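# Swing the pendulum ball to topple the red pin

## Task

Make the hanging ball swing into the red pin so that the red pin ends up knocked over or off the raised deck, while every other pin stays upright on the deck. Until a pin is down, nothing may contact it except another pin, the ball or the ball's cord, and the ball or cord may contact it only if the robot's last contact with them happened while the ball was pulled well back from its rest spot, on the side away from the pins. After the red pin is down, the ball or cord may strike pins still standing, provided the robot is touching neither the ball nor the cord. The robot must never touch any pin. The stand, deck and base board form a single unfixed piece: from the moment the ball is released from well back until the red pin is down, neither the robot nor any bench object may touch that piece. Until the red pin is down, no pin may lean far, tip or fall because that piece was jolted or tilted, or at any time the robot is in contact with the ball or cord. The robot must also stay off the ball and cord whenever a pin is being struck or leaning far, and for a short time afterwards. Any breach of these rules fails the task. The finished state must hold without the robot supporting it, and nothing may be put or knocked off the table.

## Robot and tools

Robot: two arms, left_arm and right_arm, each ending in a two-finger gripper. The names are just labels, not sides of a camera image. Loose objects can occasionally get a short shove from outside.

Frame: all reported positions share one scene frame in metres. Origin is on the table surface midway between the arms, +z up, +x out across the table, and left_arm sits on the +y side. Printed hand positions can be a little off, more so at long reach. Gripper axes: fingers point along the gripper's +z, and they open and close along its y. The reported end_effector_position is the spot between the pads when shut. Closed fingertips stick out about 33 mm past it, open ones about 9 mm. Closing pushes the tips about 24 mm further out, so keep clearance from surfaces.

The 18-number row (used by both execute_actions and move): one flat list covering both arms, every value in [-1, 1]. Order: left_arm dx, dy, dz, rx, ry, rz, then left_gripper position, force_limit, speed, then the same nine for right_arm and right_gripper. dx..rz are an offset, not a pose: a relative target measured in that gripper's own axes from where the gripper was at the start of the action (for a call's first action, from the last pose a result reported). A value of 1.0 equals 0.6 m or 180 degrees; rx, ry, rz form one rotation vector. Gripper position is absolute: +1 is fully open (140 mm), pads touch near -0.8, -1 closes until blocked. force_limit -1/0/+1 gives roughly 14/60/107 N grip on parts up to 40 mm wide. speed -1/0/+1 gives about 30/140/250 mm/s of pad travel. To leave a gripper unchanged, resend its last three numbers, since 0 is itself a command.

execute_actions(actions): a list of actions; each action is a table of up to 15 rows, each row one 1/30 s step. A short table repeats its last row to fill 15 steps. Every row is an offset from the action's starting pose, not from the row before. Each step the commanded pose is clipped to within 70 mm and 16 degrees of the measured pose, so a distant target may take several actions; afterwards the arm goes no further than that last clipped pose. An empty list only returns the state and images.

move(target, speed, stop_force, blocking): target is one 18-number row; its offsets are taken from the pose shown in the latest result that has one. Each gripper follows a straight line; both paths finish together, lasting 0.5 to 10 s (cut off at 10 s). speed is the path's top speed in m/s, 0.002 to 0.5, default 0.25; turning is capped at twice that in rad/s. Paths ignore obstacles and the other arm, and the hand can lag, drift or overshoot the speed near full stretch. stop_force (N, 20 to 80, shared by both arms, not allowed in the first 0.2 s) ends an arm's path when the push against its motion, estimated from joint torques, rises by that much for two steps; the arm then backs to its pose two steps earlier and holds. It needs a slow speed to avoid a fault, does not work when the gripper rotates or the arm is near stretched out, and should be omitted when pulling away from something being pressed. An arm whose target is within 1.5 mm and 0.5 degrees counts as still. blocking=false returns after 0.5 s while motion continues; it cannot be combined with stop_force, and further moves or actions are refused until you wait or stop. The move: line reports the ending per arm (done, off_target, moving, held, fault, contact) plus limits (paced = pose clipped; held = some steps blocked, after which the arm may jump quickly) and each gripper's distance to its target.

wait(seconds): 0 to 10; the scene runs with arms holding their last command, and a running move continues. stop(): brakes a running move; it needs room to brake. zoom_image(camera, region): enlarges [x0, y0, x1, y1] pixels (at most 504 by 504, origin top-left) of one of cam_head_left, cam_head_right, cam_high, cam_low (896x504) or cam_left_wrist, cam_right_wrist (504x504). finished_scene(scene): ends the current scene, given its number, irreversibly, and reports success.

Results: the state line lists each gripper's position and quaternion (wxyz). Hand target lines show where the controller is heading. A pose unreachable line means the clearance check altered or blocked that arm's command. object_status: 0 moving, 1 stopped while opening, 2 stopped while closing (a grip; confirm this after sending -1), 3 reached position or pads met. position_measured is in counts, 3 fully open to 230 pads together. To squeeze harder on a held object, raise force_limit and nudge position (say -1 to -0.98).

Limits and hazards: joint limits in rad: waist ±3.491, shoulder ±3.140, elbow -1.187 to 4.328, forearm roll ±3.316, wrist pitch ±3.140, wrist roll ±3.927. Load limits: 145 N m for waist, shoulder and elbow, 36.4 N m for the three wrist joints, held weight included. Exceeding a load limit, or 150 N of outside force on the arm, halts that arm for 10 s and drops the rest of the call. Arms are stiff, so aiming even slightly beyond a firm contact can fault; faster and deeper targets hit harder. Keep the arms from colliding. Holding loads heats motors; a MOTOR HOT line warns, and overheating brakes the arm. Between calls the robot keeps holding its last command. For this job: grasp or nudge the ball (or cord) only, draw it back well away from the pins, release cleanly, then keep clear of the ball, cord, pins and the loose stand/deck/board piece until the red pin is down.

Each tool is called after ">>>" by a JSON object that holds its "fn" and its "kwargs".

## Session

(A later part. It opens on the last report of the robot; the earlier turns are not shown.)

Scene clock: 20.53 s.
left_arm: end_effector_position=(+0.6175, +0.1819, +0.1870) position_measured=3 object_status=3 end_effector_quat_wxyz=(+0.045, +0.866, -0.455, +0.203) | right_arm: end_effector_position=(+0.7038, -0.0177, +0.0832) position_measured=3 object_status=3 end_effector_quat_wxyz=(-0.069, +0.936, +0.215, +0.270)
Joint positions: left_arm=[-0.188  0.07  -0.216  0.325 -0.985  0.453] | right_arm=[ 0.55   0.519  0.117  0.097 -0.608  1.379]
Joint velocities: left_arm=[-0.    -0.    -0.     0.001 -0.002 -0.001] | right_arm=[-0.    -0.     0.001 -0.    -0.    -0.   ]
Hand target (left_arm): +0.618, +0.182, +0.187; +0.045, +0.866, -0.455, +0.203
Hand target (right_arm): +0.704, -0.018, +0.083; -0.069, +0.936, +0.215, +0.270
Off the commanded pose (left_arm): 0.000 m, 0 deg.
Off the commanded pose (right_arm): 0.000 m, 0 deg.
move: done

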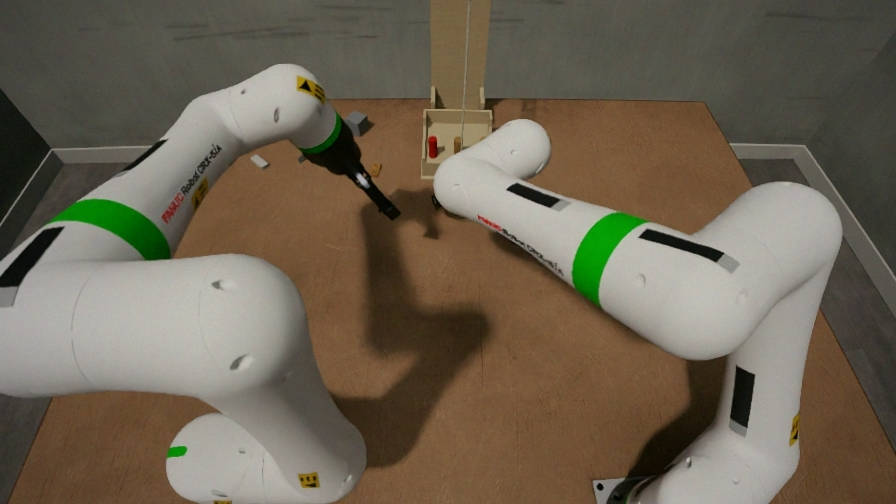

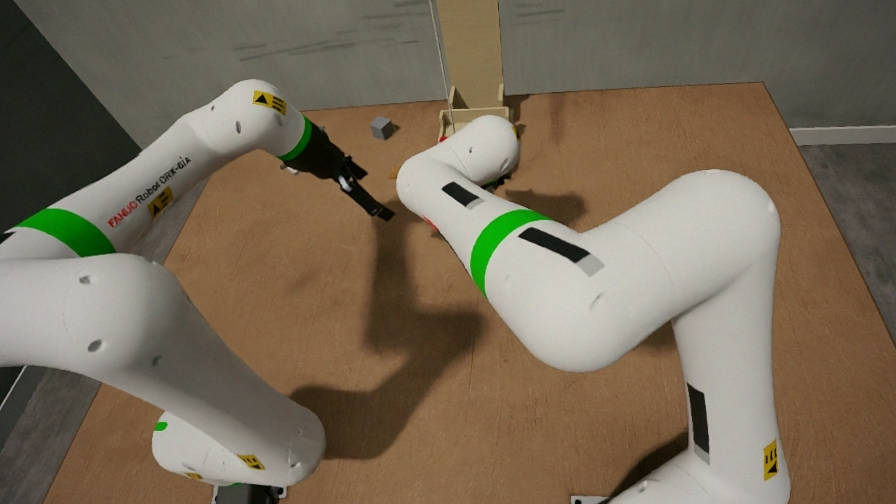

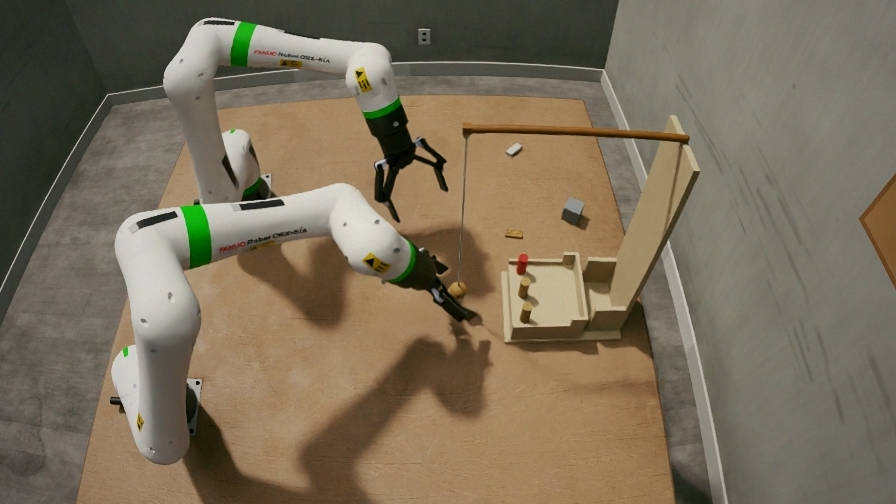

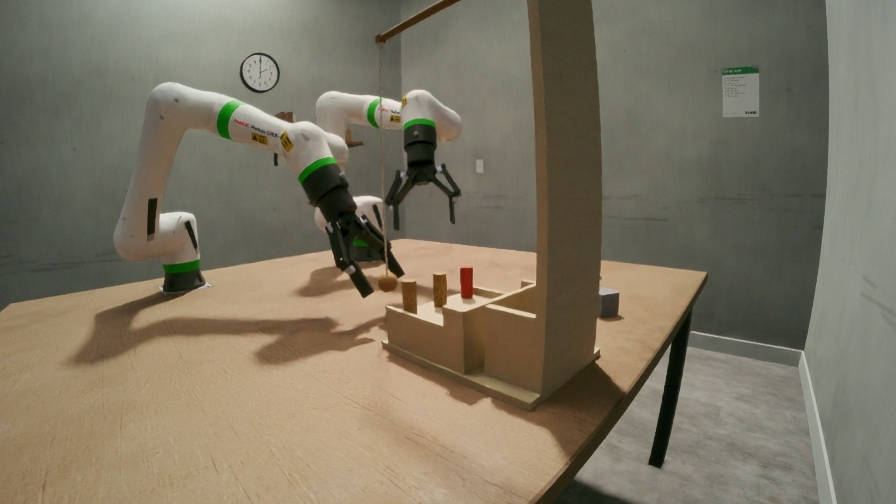

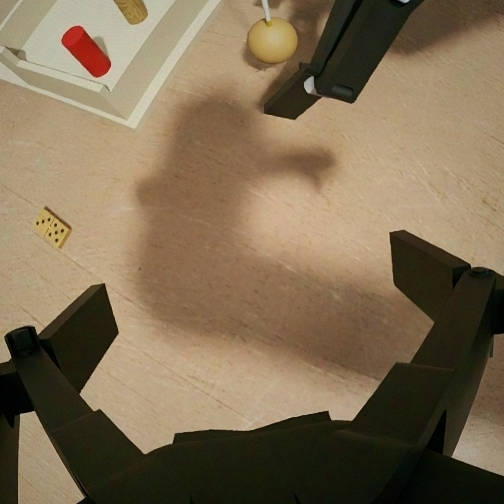

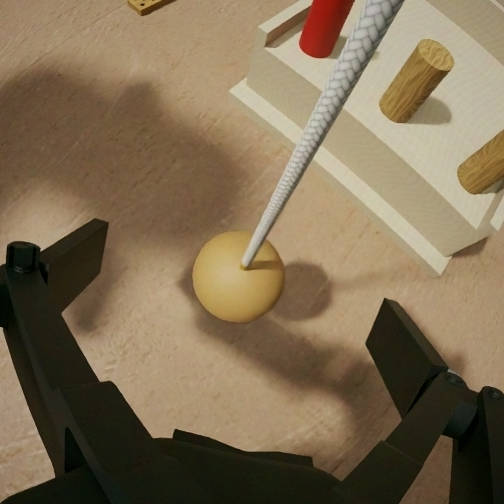

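>>> {"fn": "move", "kwargs": {"target": [0,0,0,0,0,0,1,0,0,0.01,0,0,0,0,0,-1,-0.7,0]}}

>>> {"fn": "move", "kwargs": {"target": [0,0,0,0,0,0,1,0,0,-0.33,-0.007,-0.353,0,0,0,-1,-0.7,0], "speed": 0.2}}

Scene clock: 28.63 s.
left_arm: end_effector_position=(+0.6175, +0.1819, +0.1870) position_measured=3 object_status=3 end_effector_quat_wxyz=(+0.045, +0.866, -0.455, +0.203) | right_arm: end_effector_position=(+0.7083, -0.0156, +0.0864) position_measured=168 object_status=2 end_effector_quat_wxyz=(-0.069, +0.936, +0.215, +0.270)
Joint positions: left_arm=[-0.188  0.07  -0.216  0.325 -0.985  0.453] | right_arm=[ 0.548  0.528  0.139  0.095 -0.621  1.382]
Joint velocities: left_arm=[ 0.    -0.    -0.     0.    -0.002  0.002] | right_arm=[-0.     0.001 -0.001 -0.002 -0.     0.001]
Hand target (left_arm): +0.618, +0.182, +0.187; +0.045, +0.866, -0.455, +0.203
Hand target (right_arm): +0.708, -0.016, +0.086; -0.069, +0.936, +0.215, +0.270
Off the commanded pose (left_arm): 0.000 m, 0 deg.
Off the commanded pose (right_arm): 0.000 m, 0 deg.
move: done

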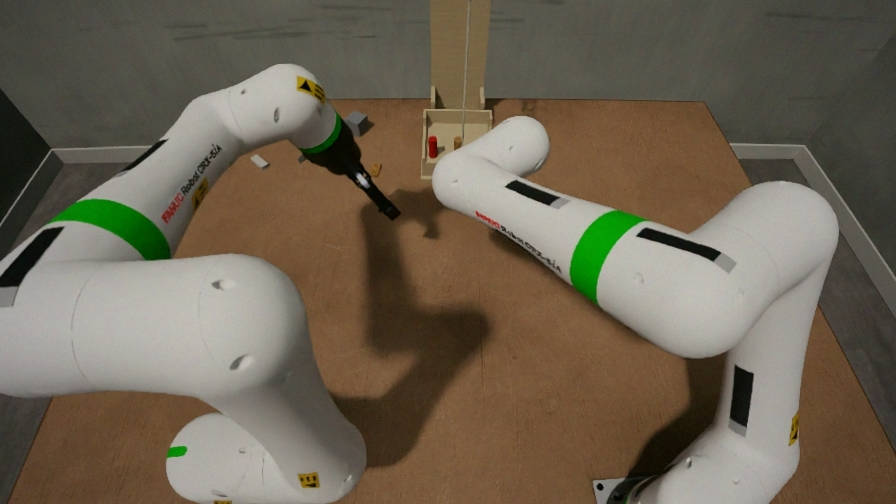

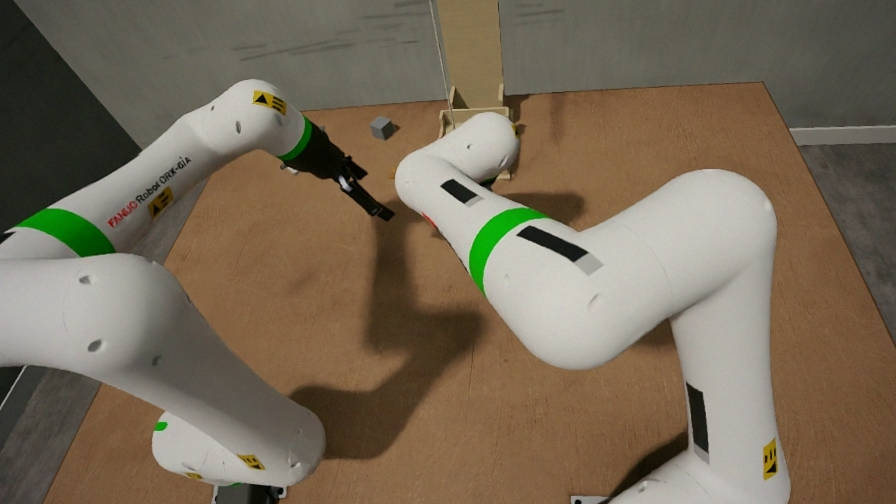

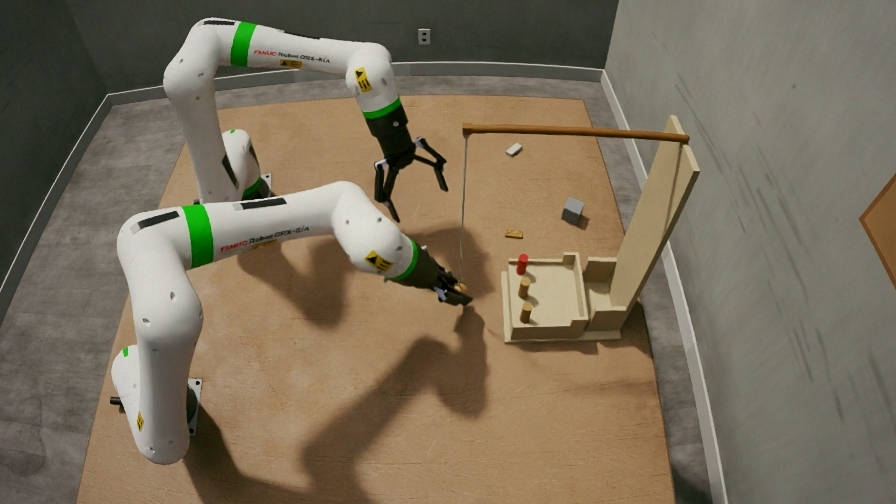

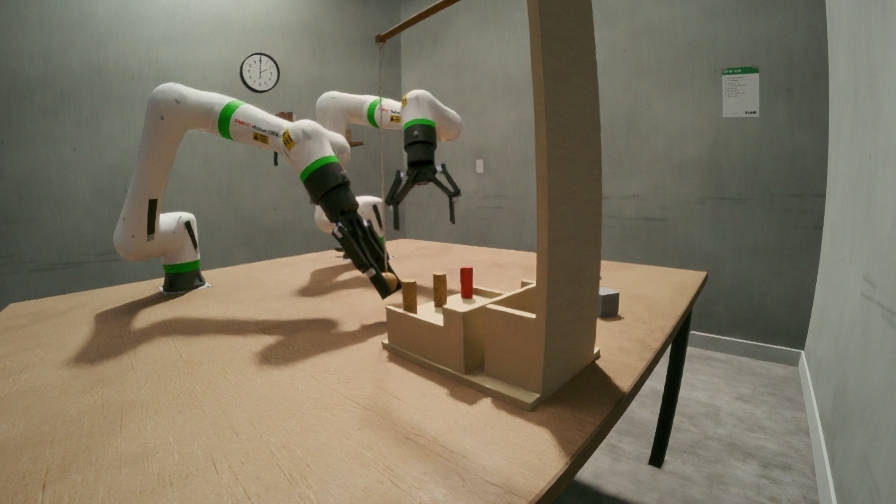

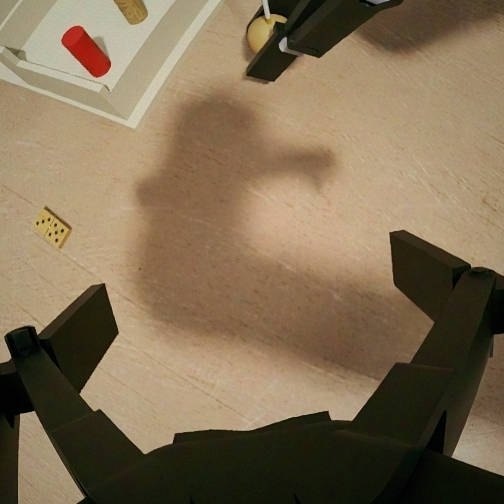

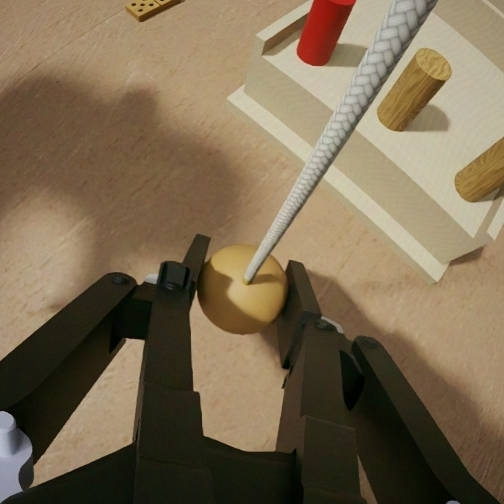

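Scene clock: 30.50 s.
left_arm: end_effector_position=(+0.6175, +0.1819, +0.1870) position_measured=3 object_status=3 end_effector_quat_wxyz=(+0.045, +0.866, -0.455, +0.203) | right_arm: end_effector_position=(+0.4551, -0.1363, +0.1600) position_measured=168 object_status=2 end_effector_quat_wxyz=(-0.069, +0.936, +0.215, +0.270)
Joint positions: left_arm=[-0.188  0.07  -0.216  0.325 -0.985  0.453] | right_arm=[ 0.659 -0.231 -0.576  0.182 -0.679  1.223]
Joint velocities: left_arm=[-0.  0. -0. -0.  0. -0.] | right_arm=[ 0.     0.001 -0.001 -0.002 -0.    -0.002]
Hand target (left_arm): +0.618, +0.182, +0.187; +0.045, +0.866, -0.455, +0.203
Hand target (right_arm): +0.455, -0.136, +0.160; -0.069, +0.936, +0.215, +0.270
Off the commanded pose (left_arm): 0.000 m, 0 deg.
Off the commanded pose (right_arm): 0.001 m, 0 deg.
move: done

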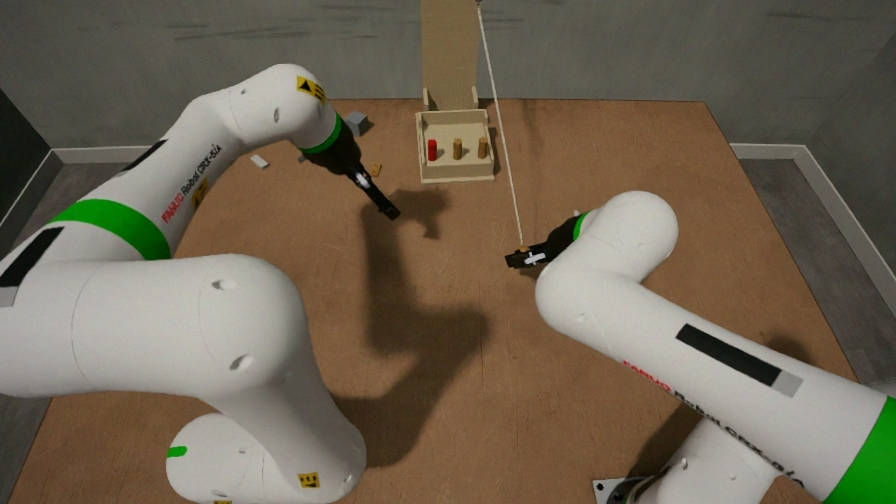

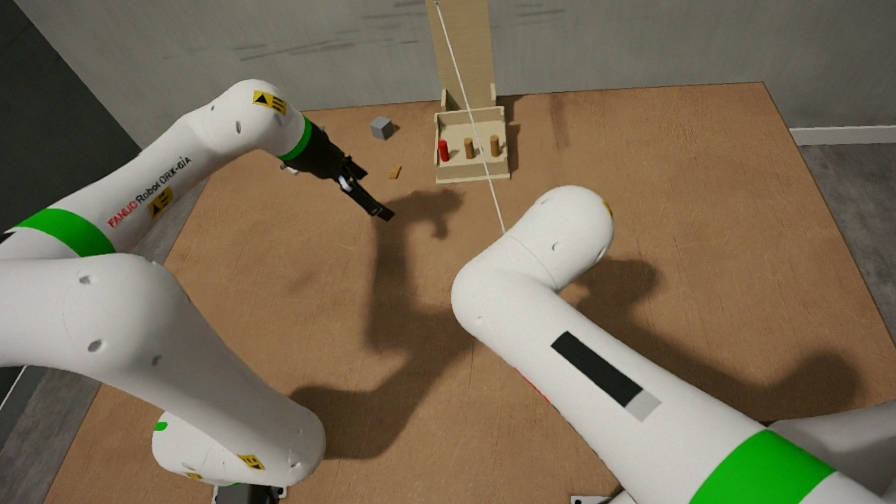

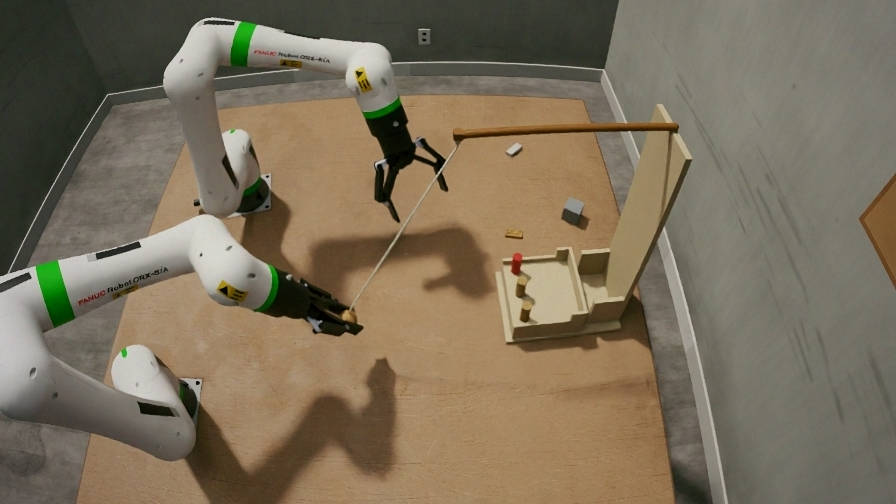

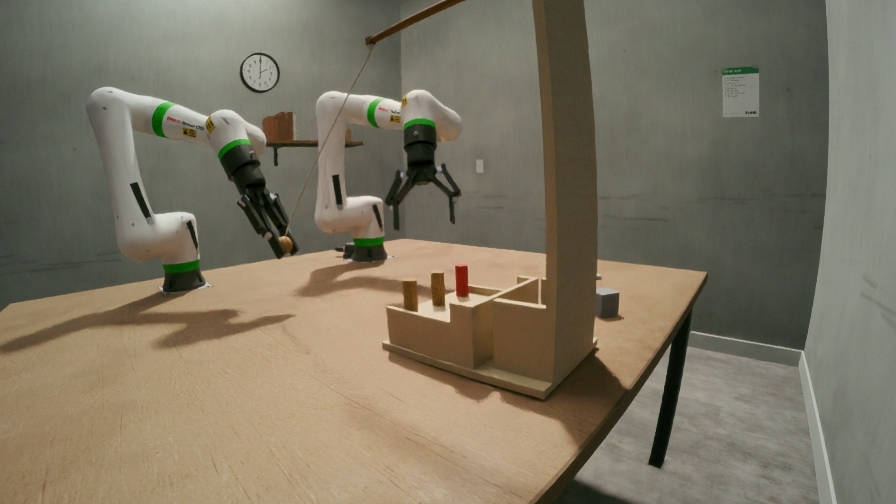

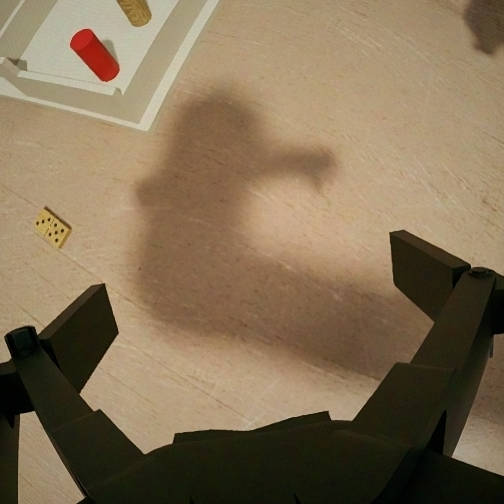

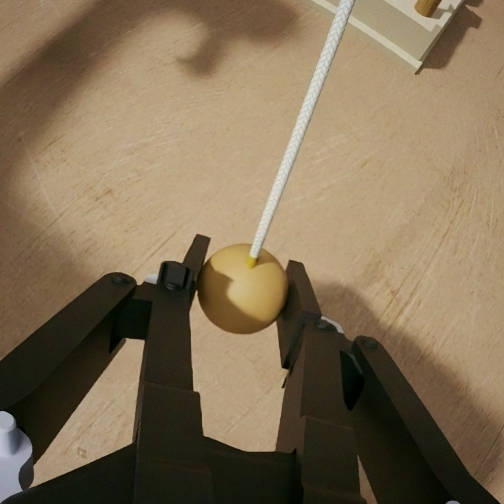

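>>> {"fn": "move", "kwargs": {"target": [0,0,0,0,0,0,1,0,0,0.018,0.048,0.011,0.012,0.09,-0.019,-1,-0.7,0], "speed": 0.08}}

Scene clock: 37.53 s.
left_arm: end_effector_position=(+0.6175, +0.1819, +0.1870) position_measured=3 object_status=3 end_effector_quat_wxyz=(+0.045, +0.866, -0.455, +0.203) | right_arm: end_effector_position=(+0.4791, -0.1565, +0.1598) position_measured=168 object_status=2 end_effector_quat_wxyz=(-0.109, +0.880, +0.236, +0.397)
Joint positions: left_arm=[-0.188  0.07  -0.216  0.325 -0.985  0.453] | right_arm=[ 0.55  -0.32  -0.796  0.16  -0.249  1.377]
Joint velocities: left_arm=[ 0.    -0.     0.001  0.     0.001  0.001] | right_arm=[-0.001  0.004  0.005 -0.015  0.     0.016]
Hand target (left_arm): +0.618, +0.182, +0.187; +0.045, +0.866, -0.455, +0.203
Hand target (right_arm): +0.479, -0.157, +0.160; -0.109, +0.880, +0.236, +0.397
Off the commanded pose (left_arm): 0.000 m, 0 deg.
Off the commanded pose (right_arm): 0.000 m, 0 deg.
move: done

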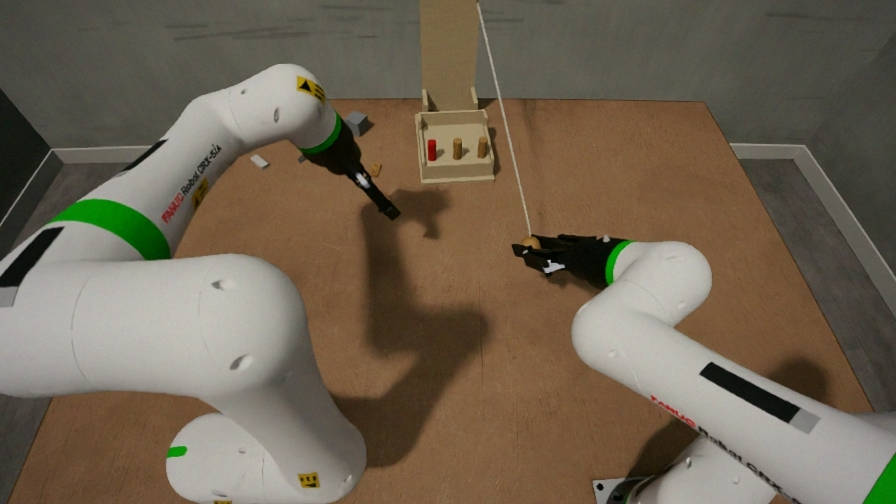

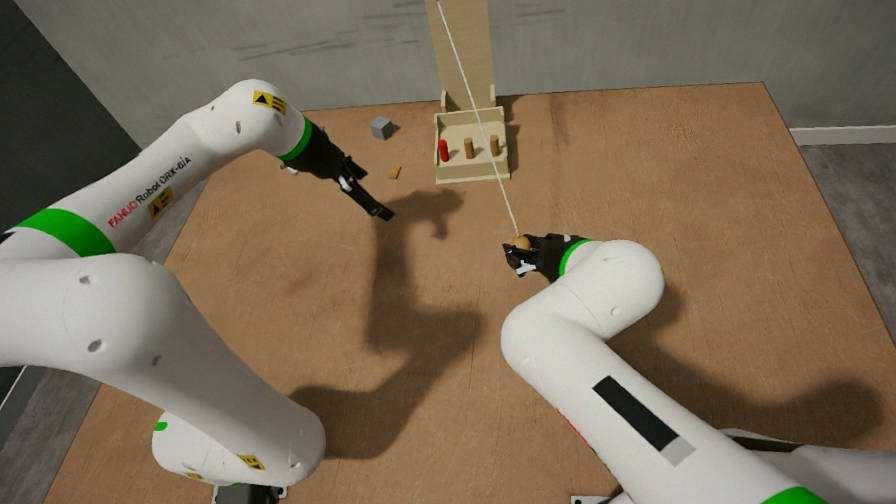

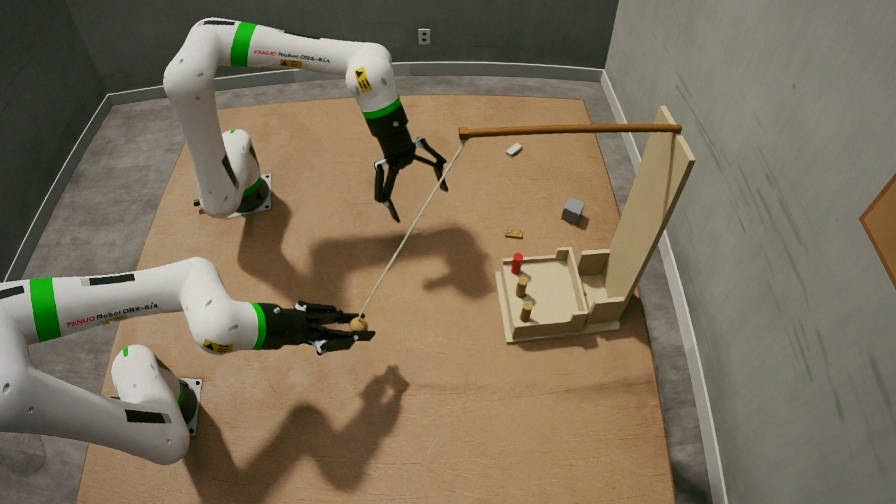

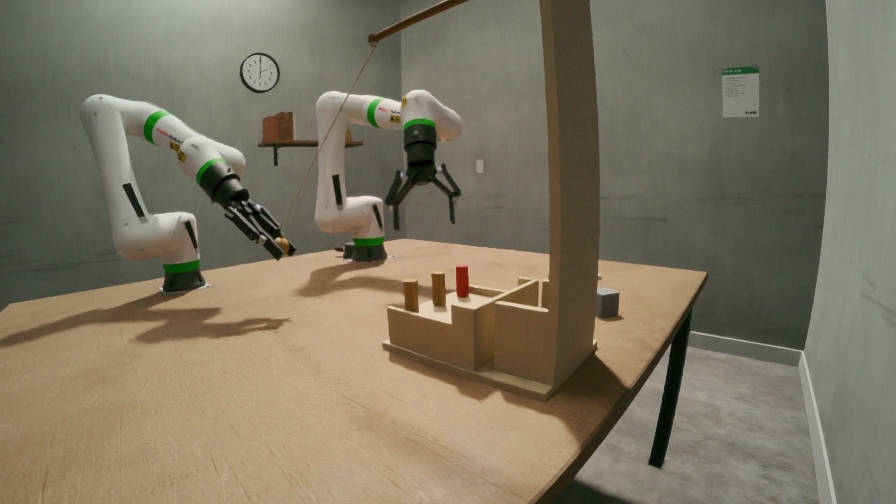

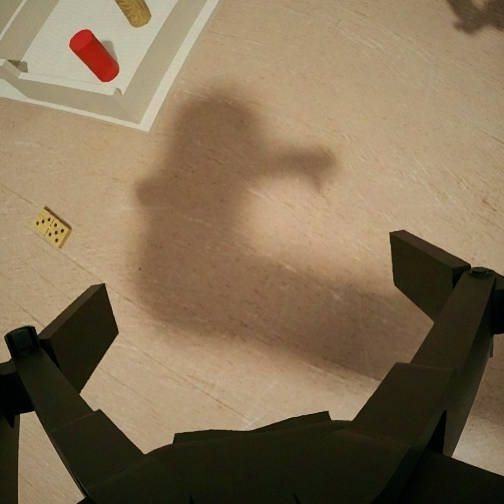

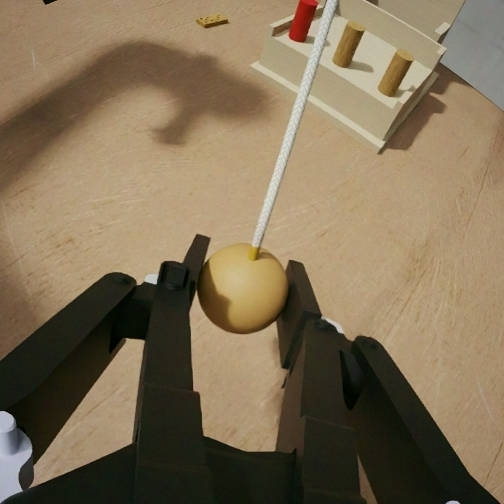

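>>> {"fn": "move", "kwargs": {"target": [0,0,0,0,0,0,1,0,0,0,0,0,0.033,0,-0.029,-1,-0.7,0], "speed": 0.08}}

Scene clock: 42.37 s.
left_arm: end_effector_position=(+0.6175, +0.1819, +0.1870) position_measured=3 object_status=3 end_effector_quat_wxyz=(+0.045, +0.866, -0.455, +0.203) | right_arm: end_effector_position=(+0.4792, -0.1567, +0.1597) position_measured=168 object_status=2 end_effector_quat_wxyz=(-0.136, +0.862, +0.296, +0.389)
Joint positions: left_arm=[-0.188  0.07  -0.216  0.325 -0.985  0.453] | right_arm=[ 0.376 -0.255 -0.57  -0.445 -0.463  2.144]
Joint velocities: left_arm=[ 0.     0.     0.002  0.001  0.    -0.001] | right_arm=[-0.022  0.006  0.014 -0.044 -0.019  0.054]
Hand target (left_arm): +0.618, +0.182, +0.187; +0.045, +0.866, -0.455, +0.203
Hand target (right_arm): +0.479, -0.157, +0.160; -0.136, +0.862, +0.296, +0.389
Off the commanded pose (left_arm): 0.000 m, 0 deg.
Off the commanded pose (right_arm): 0.000 m, 0 deg.
move: done

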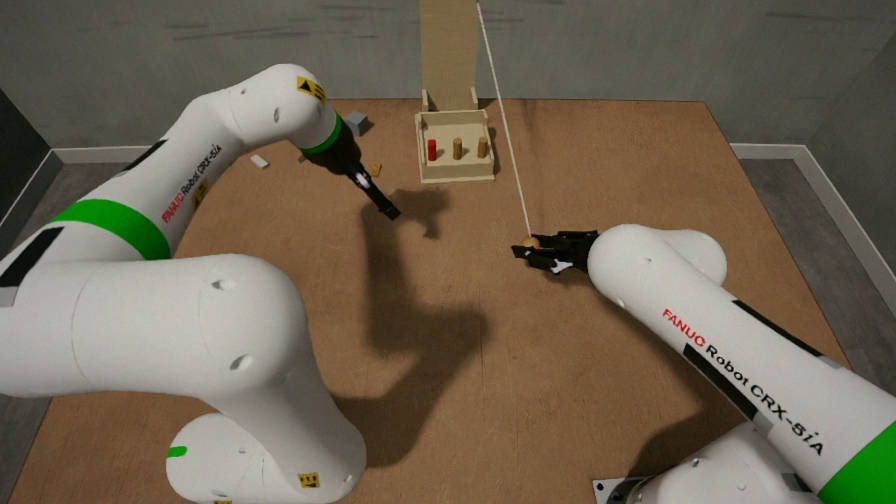

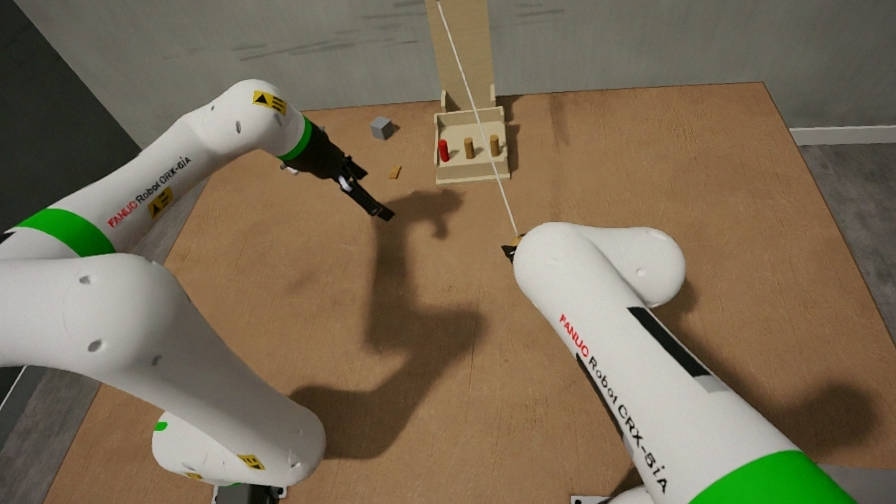

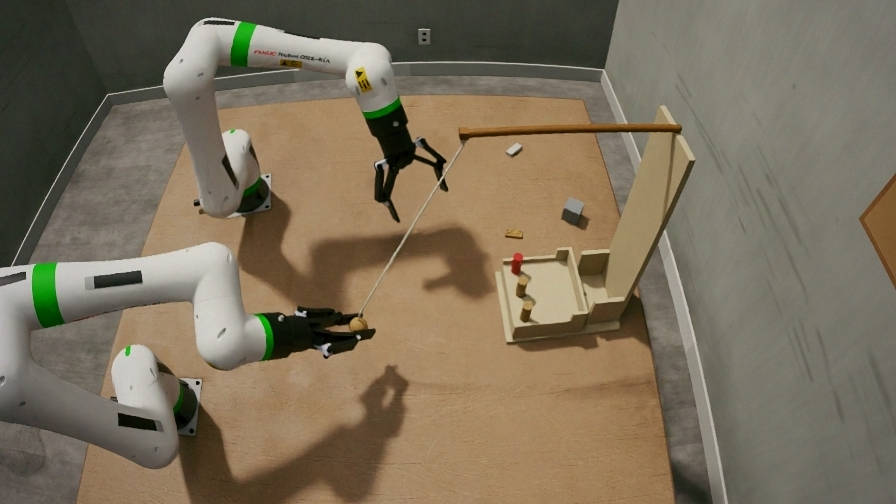

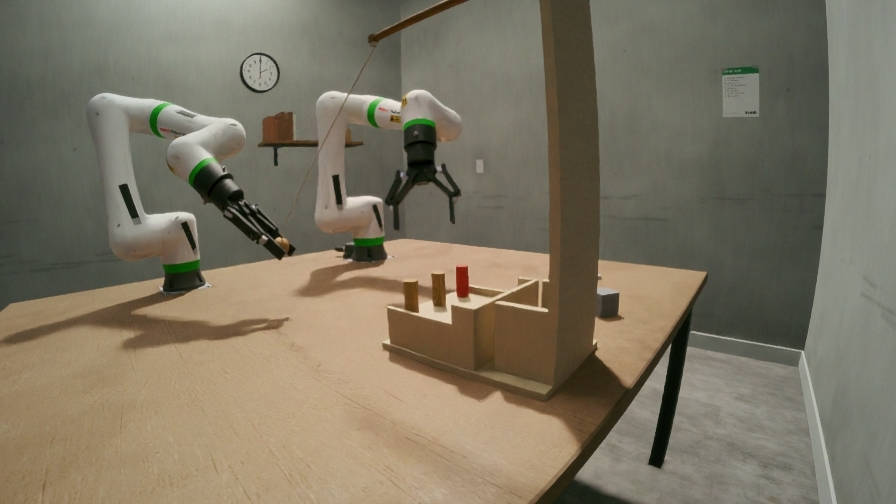

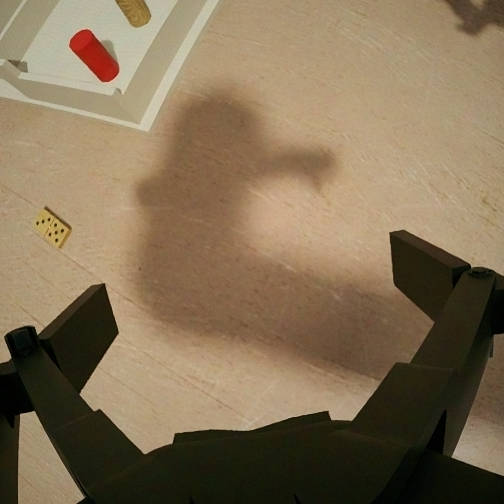

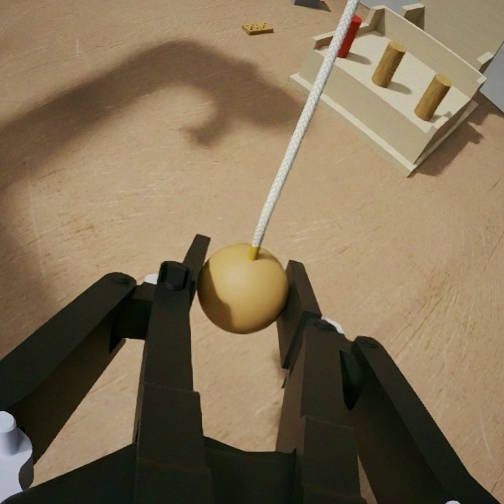

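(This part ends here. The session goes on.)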